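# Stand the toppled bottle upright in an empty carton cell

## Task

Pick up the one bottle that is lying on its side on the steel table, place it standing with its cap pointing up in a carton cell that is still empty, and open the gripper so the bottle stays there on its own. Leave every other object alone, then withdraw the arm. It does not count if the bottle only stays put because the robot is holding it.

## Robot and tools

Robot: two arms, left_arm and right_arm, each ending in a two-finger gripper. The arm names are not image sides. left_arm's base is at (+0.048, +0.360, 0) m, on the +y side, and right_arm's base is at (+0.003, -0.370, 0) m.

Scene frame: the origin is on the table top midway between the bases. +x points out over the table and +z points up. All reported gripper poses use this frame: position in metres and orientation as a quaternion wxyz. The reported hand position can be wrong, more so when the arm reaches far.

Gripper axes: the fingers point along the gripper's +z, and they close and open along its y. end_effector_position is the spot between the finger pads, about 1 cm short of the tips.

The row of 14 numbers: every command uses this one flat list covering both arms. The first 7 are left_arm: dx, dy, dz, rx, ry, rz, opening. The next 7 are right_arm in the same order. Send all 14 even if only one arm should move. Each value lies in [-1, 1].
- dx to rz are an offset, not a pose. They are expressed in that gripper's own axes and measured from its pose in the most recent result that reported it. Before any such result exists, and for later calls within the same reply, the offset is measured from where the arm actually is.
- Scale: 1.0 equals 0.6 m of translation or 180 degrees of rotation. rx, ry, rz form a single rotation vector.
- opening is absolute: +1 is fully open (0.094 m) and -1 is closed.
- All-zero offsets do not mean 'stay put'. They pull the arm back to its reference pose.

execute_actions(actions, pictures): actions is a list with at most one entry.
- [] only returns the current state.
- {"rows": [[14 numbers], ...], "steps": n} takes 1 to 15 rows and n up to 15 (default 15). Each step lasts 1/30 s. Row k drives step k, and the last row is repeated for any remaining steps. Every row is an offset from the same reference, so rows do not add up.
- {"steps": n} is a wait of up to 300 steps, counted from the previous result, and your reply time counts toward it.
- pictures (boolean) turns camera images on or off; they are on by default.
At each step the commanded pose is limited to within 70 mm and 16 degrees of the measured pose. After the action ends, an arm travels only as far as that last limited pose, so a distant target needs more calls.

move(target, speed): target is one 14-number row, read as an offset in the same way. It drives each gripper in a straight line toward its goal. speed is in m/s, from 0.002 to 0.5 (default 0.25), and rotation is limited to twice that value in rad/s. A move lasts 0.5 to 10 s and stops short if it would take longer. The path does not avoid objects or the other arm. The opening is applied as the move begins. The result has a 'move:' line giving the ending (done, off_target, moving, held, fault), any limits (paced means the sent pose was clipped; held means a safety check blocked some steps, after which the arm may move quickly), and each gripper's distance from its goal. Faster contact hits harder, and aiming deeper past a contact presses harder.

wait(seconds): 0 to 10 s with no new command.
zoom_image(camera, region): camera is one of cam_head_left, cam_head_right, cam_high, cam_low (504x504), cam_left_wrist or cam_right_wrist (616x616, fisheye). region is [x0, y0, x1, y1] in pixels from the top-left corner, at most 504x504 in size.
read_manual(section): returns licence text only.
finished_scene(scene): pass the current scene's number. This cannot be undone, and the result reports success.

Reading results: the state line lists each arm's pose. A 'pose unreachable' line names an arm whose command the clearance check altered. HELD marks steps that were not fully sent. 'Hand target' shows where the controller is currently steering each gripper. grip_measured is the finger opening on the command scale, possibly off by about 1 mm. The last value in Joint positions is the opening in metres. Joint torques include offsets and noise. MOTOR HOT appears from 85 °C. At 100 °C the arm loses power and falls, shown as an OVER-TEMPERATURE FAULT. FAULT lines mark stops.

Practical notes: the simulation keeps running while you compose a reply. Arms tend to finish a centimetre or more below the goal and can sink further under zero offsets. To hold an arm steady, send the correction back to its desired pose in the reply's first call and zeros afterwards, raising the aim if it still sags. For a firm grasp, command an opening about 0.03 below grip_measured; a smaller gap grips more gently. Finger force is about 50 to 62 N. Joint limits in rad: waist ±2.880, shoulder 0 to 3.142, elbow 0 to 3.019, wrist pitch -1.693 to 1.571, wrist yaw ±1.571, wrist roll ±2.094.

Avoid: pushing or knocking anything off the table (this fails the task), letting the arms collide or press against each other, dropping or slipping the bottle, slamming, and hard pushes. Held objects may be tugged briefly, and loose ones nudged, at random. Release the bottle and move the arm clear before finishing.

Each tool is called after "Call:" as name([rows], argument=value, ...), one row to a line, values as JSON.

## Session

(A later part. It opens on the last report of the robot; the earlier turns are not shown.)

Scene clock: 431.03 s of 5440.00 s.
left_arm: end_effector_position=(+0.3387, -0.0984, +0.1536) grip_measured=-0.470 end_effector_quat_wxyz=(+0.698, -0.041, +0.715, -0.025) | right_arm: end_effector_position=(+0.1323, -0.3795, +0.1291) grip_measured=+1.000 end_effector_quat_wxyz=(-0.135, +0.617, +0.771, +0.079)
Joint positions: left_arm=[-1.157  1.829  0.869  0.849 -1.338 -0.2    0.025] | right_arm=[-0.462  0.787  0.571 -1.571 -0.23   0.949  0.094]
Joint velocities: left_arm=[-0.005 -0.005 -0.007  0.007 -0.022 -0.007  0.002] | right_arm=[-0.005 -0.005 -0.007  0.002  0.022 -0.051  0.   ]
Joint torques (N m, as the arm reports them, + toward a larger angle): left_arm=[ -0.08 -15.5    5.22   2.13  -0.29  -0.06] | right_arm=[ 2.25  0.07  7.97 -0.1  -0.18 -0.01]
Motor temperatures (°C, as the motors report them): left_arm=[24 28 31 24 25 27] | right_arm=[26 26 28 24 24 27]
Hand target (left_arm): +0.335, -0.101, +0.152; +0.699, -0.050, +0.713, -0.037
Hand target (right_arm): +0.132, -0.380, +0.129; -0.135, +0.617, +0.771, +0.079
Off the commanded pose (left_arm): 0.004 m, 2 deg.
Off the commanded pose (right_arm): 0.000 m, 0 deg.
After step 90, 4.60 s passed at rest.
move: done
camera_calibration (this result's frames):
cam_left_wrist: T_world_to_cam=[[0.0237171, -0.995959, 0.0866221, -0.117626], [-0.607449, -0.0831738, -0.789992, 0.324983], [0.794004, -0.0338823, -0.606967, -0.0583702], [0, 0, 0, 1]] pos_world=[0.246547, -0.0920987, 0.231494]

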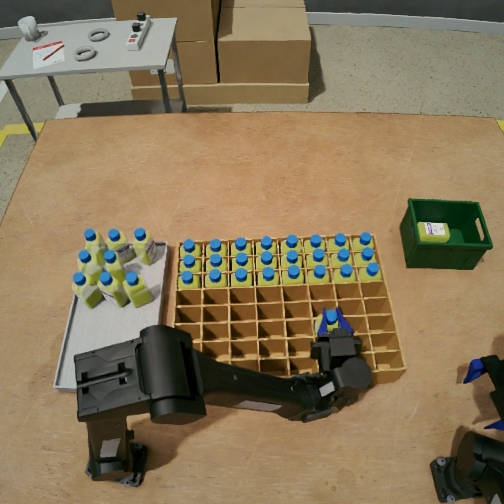

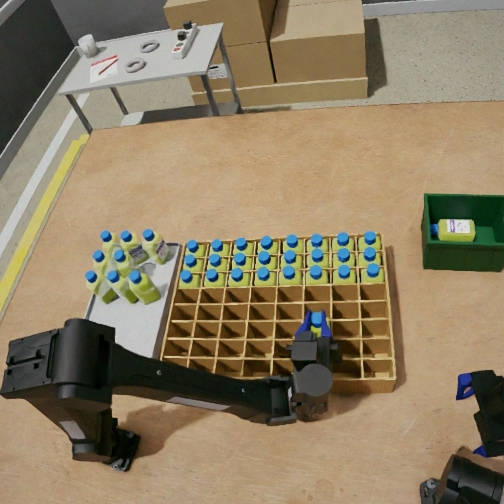

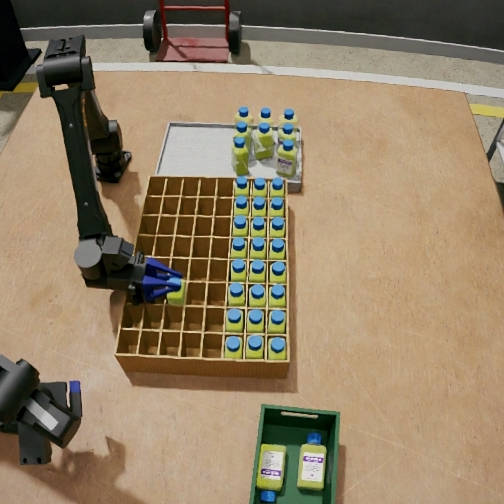

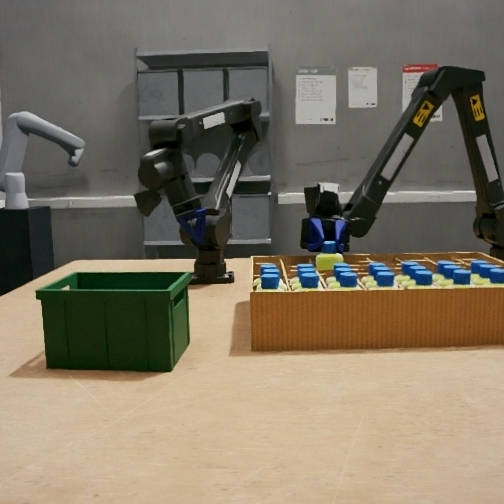

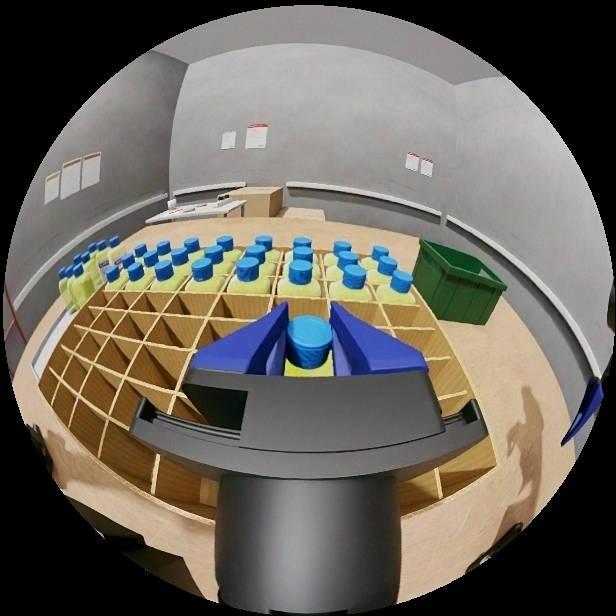

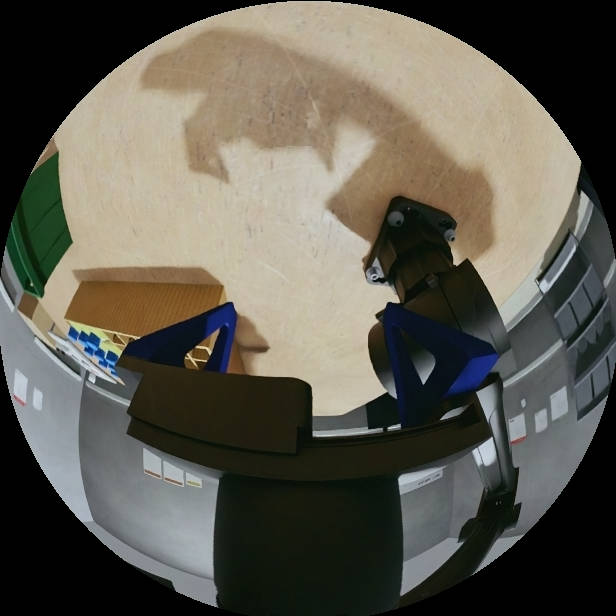

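Call:
move(target=[0.015,0,-0.004,0,0,0,-0.54,0,0,0,0,0,0,1], speed=0.02)

Call:
move(target=[0,0,0,0,0,0,0.3,0,0,0,0,0,0,1])

Scene clock: 434.13 s of 5440.00 s.
left_arm: end_effector_position=(+0.3387, -0.0984, +0.1484) grip_measured=-0.470 end_effector_quat_wxyz=(+0.697, -0.038, +0.716, -0.021) | right_arm: end_effector_position=(+0.1323, -0.3795, +0.1291) grip_measured=+1.000 end_effector_quat_wxyz=(-0.135, +0.617, +0.771, +0.079)
Joint positions: left_arm=[-1.157  1.84   0.869  0.85  -1.339 -0.2    0.025] | right_arm=[-0.462  0.787  0.571 -1.571 -0.23   0.949  0.094]
Joint velocities: left_arm=[-0.015 -0.024 -0.002 -0.002 -0.081 -0.022 -0.   ] | right_arm=[-0.024 -0.005  0.002  0.002  0.037 -0.051  0.   ]
Joint torques (N m, as the arm reports them, + toward a larger angle): left_arm=[  0.31 -15.29   4.92   1.63  -0.29   0.  ] | right_arm=[ 2.51  0.23  7.9  -0.14 -0.16  0.01]
Motor temperatures (°C, as the motors report them): left_arm=[24 28 31 24 25 27] | right_arm=[26 26 28 24 24 27]
Hand target (left_arm): +0.336, -0.099, +0.145; +0.697, -0.041, +0.715, -0.025
Hand target (right_arm): +0.132, -0.380, +0.129; -0.135, +0.617, +0.771, +0.079
Off the commanded pose (left_arm): 0.005 m, 1 deg.
Off the commanded pose (right_arm): 0.000 m, 0 deg.
move: done
camera_calibration (this result's frames):
cam_left_wrist: T_world_to_cam=[[0.0254086, -0.996682, 0.0773237, -0.116414], [-0.609076, -0.0767688, -0.789388, 0.322063], [0.792705, -0.0270387, -0.609006, -0.0601046], [0, 0, 0, 1]] pos_world=[0.246764, -0.0929282, 0.22663]

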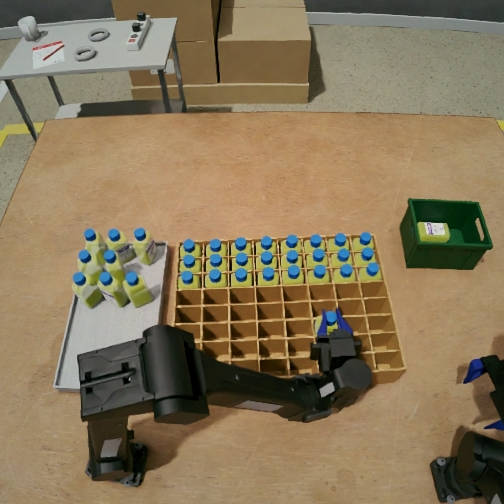

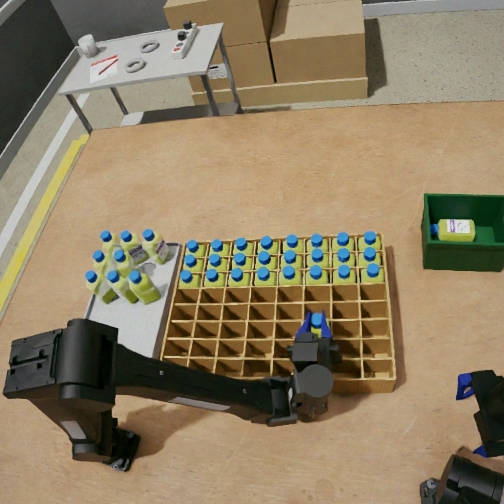

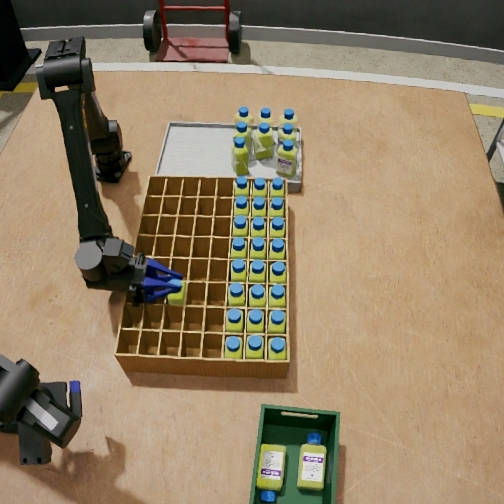

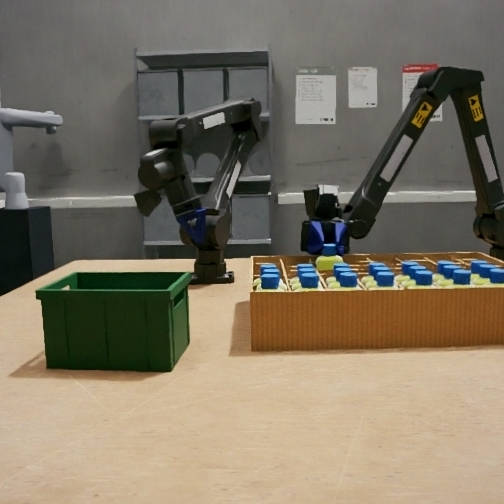

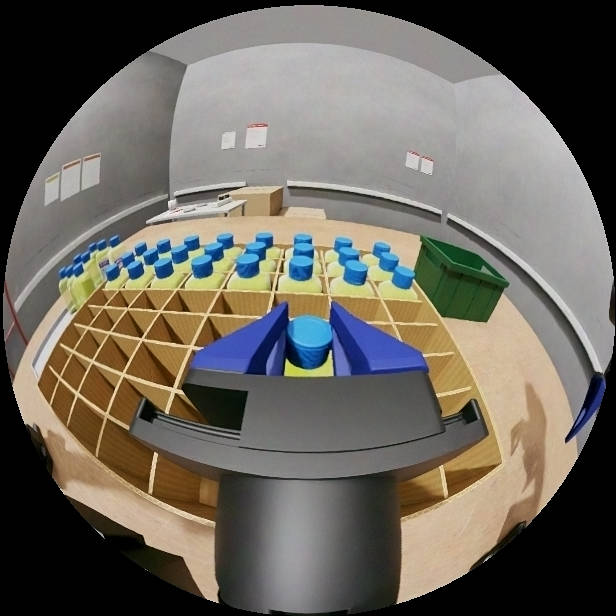

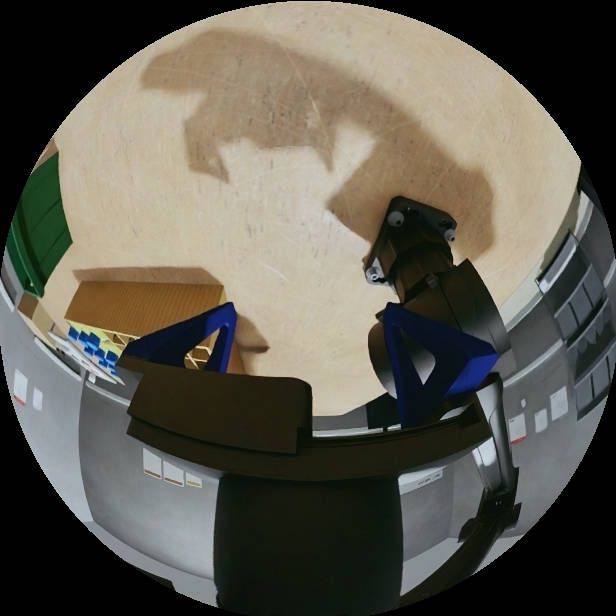

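Scene clock: 434.63 s of 5440.00 s.
left_arm: end_effector_position=(+0.3387, -0.0984, +0.1484) grip_measured=+0.298 end_effector_quat_wxyz=(+0.697, -0.038, +0.716, -0.021) | right_arm: end_effector_position=(+0.1323, -0.3795, +0.1291) grip_measured=+1.000 end_effector_quat_wxyz=(-0.135, +0.617, +0.771, +0.079)
Joint positions: left_arm=[-1.157  1.84   0.869  0.85  -1.339 -0.2    0.061] | right_arm=[-0.462  0.787  0.571 -1.571 -0.23   0.949  0.094]
Joint velocities: left_arm=[ 0.015 -0.005 -0.022  0.007 -0.051 -0.007 -0.001] | right_arm=[ 0.005  0.005 -0.002 -0.012 -0.081  0.037  0.   ]
Joint torques (N m, as the arm reports them, + toward a larger angle): left_arm=[  0.42 -15.95   5.13   1.09  -0.07   0.05] | right_arm=[ 2.56  0.16  7.9  -0.08 -0.16  0.01]
Motor temperatures (°C, as the motors report them): left_arm=[24 28 31 24 25 27] | right_arm=[26 26 28 24 24 27]
Hand target (left_arm): +0.339, -0.098, +0.148; +0.697, -0.038, +0.716, -0.021
Hand target (right_arm): +0.132, -0.380, +0.129; -0.135, +0.617, +0.771, +0.079
Off the commanded pose (left_arm): 0.000 m, 0 deg.
Off the commanded pose (right_arm): 0.000 m, 0 deg.
move: done
camera_calibration (this result's frames):
cam_left_wrist: T_world_to_cam=[[0.0254086, -0.996682, 0.0773237, -0.116414], [-0.609076, -0.0767688, -0.789388, 0.322063], [0.792705, -0.0270387, -0.609006, -0.0601046], [0, 0, 0, 1]] pos_world=[0.246764, -0.0929282, 0.22663]

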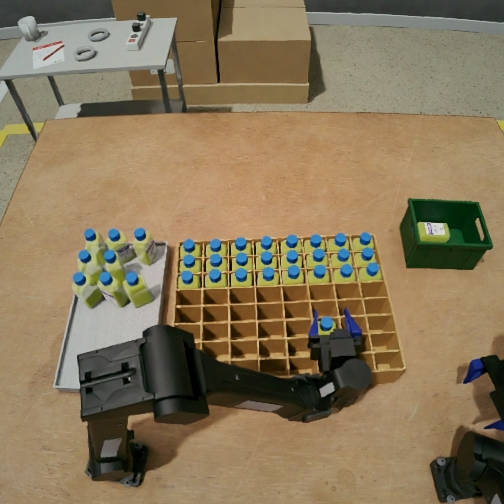

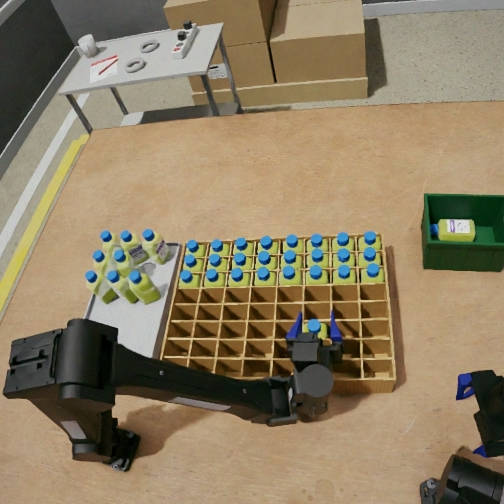

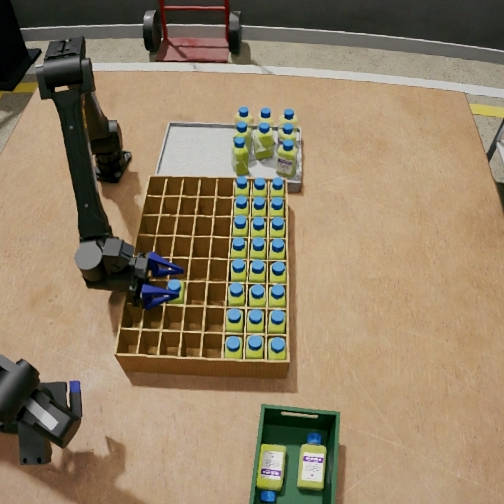

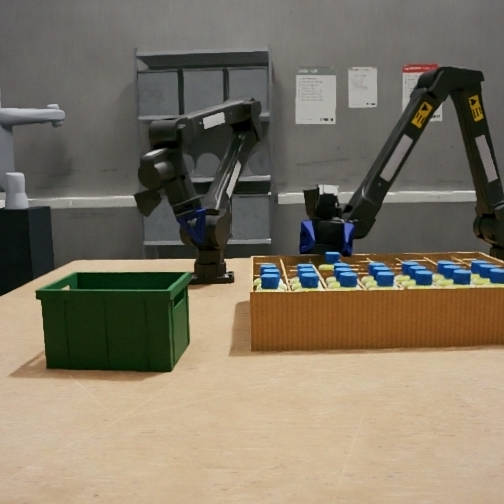

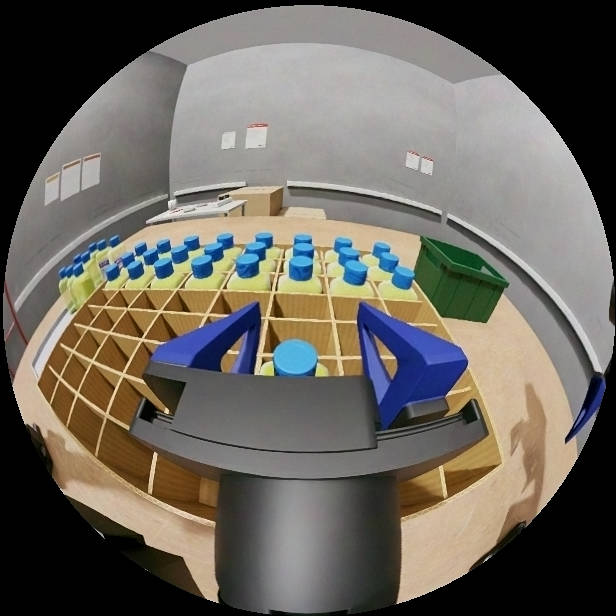

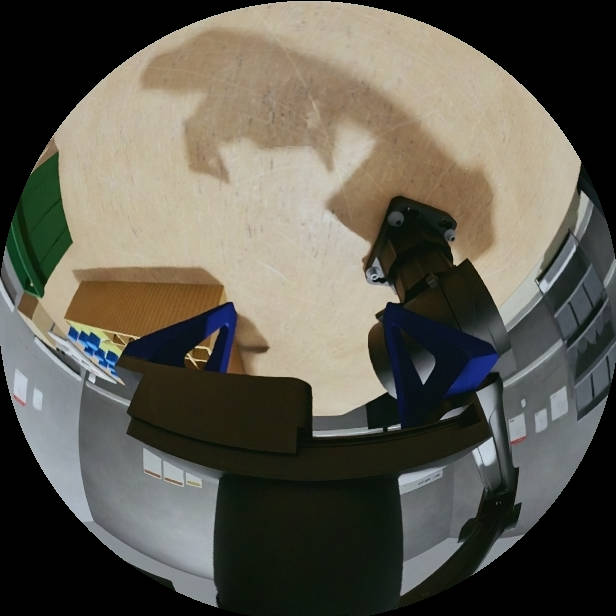

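Dropped into place. Lift clear.

Call:
move(target=[-0.25,0.1,-0.1,0,0,0,1,0,0,0,0,0,0,1], speed=0.15)

Scene clock: 437.53 s of 5440.00 s.
left_arm: end_effector_position=(+0.2861, -0.0199, +0.2906) grip_measured=+1.000 end_effector_quat_wxyz=(+0.698, -0.035, +0.715, -0.012) | right_arm: end_effector_position=(+0.1323, -0.3795, +0.1291) grip_measured=+1.000 end_effector_quat_wxyz=(-0.135, +0.617, +0.771, +0.079)
Joint positions: left_arm=[-1.238  1.327  0.758  0.384 -1.429 -0.249  0.094] | right_arm=[-0.462  0.787  0.571 -1.571 -0.23   0.949  0.094]
Joint velocities: left_arm=[-0.015 -0.005 -0.017 -0.046  0.022 -0.095  0.   ] | right_arm=[-0.005 -0.005  0.002 -0.002 -0.007 -0.066  0.   ]
Joint torques (N m, as the arm reports them, + toward a larger angle): left_arm=[ -0.11 -10.02   8.03   0.44  -0.25  -0.1 ] | right_arm=[ 2.72 -0.17  7.84 -0.13 -0.15 -0.01]
Motor temperatures (°C, as the motors report them): left_arm=[24 28 31 24 25 27] | right_arm=[26 26 28 24 24 27]
Hand target (left_arm): +0.281, -0.024, +0.294; +0.698, -0.038, +0.715, -0.021
Hand target (right_arm): +0.132, -0.380, +0.129; -0.135, +0.617, +0.771, +0.079
Off the commanded pose (left_arm): 0.010 m, 1 deg.
Off the commanded pose (right_arm): 0.000 m, 0 deg.
move: done
camera_calibration (this result's frames):
cam_left_wrist: T_world_to_cam=[[0.0343639, -0.997563, 0.060729, -0.0456374], [-0.607385, -0.0691013, -0.791397, 0.408508], [0.793664, -0.00969038, -0.608279, 0.0701868], [0, 0, 0, 1]] pos_world=[0.193985, -0.0166176, 0.368756]

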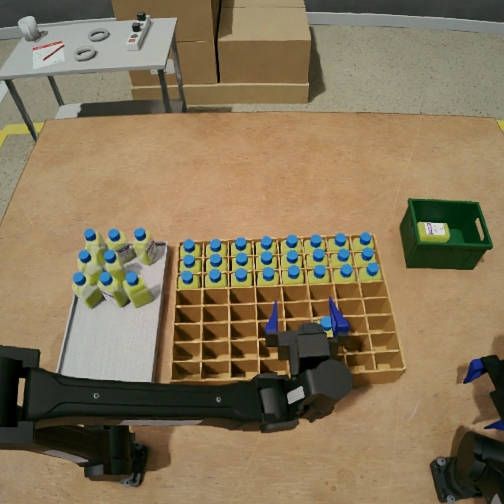

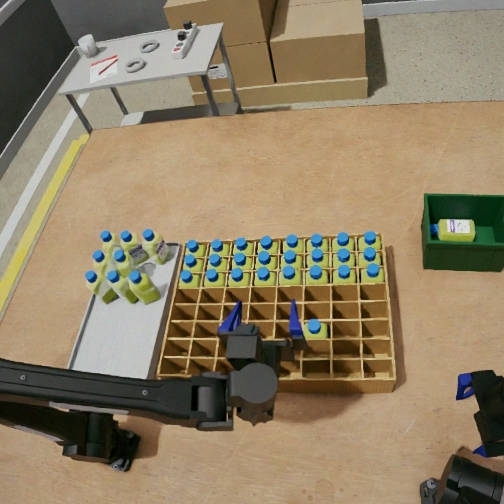

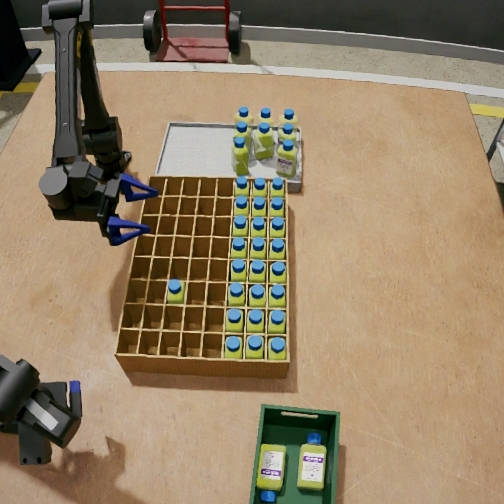

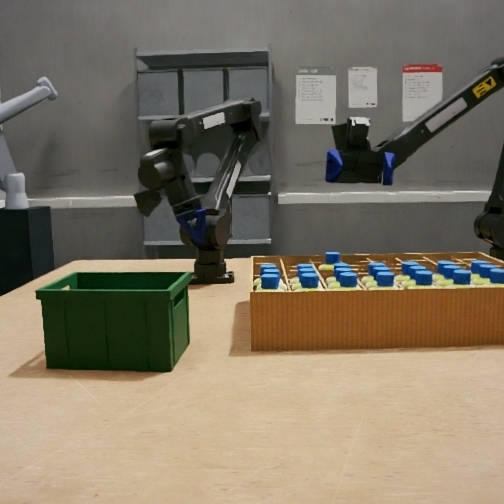

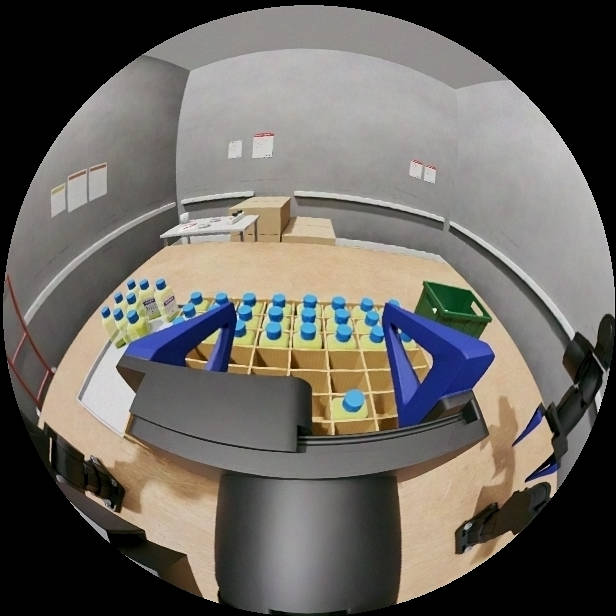

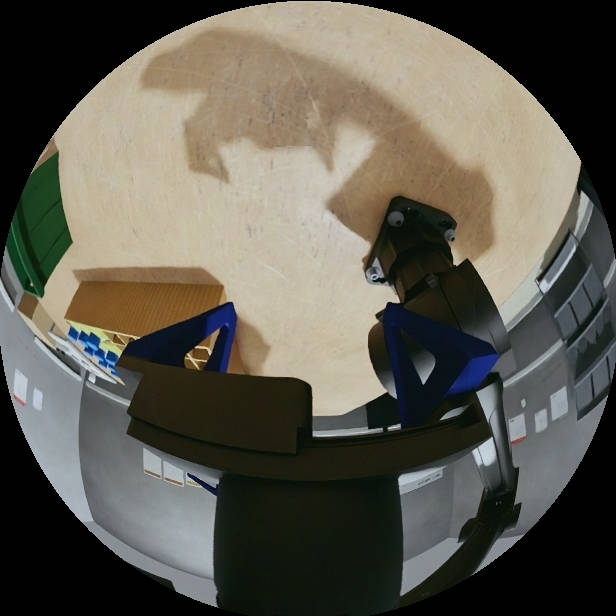

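Call:
zoom_image(camera="cam_low", region=[250,220,410,310])

Call:
zoom_image(camera="cam_high", region=[130,250,290,330])

Region (250, 220, 410, 310) of cam_low's 504x504 image, scaled by 3.150, with more detail than that image has; it fills the top 284 rows of this view, and the rest is white.

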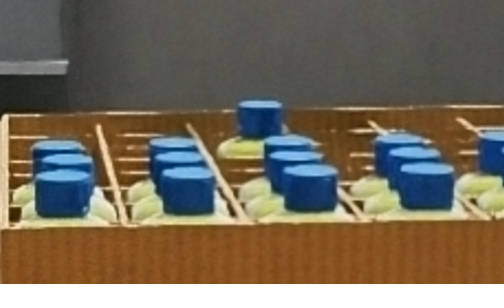

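Region (130, 250, 290, 330) of cam_high's 504x504 image, scaled by 3.150, with more detail than that image has.

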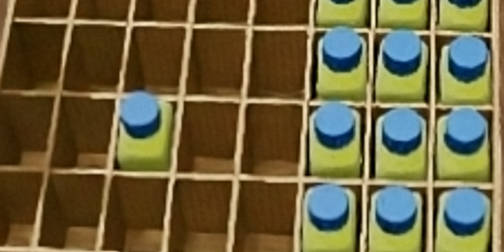

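Call:
zoom_image(camera="cam_head_right", region=[240,220,400,360])

Region (240, 220, 400, 360) of cam_head_right's 504x504 image, scaled by 3.150, with more detail than that image has; it fills the top 441 rows of this view, and the rest is white.

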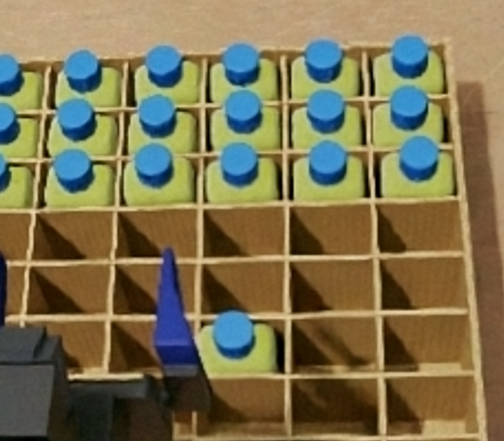

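Call:
finished_scene(scene=1)

The scene is finished: the task was done.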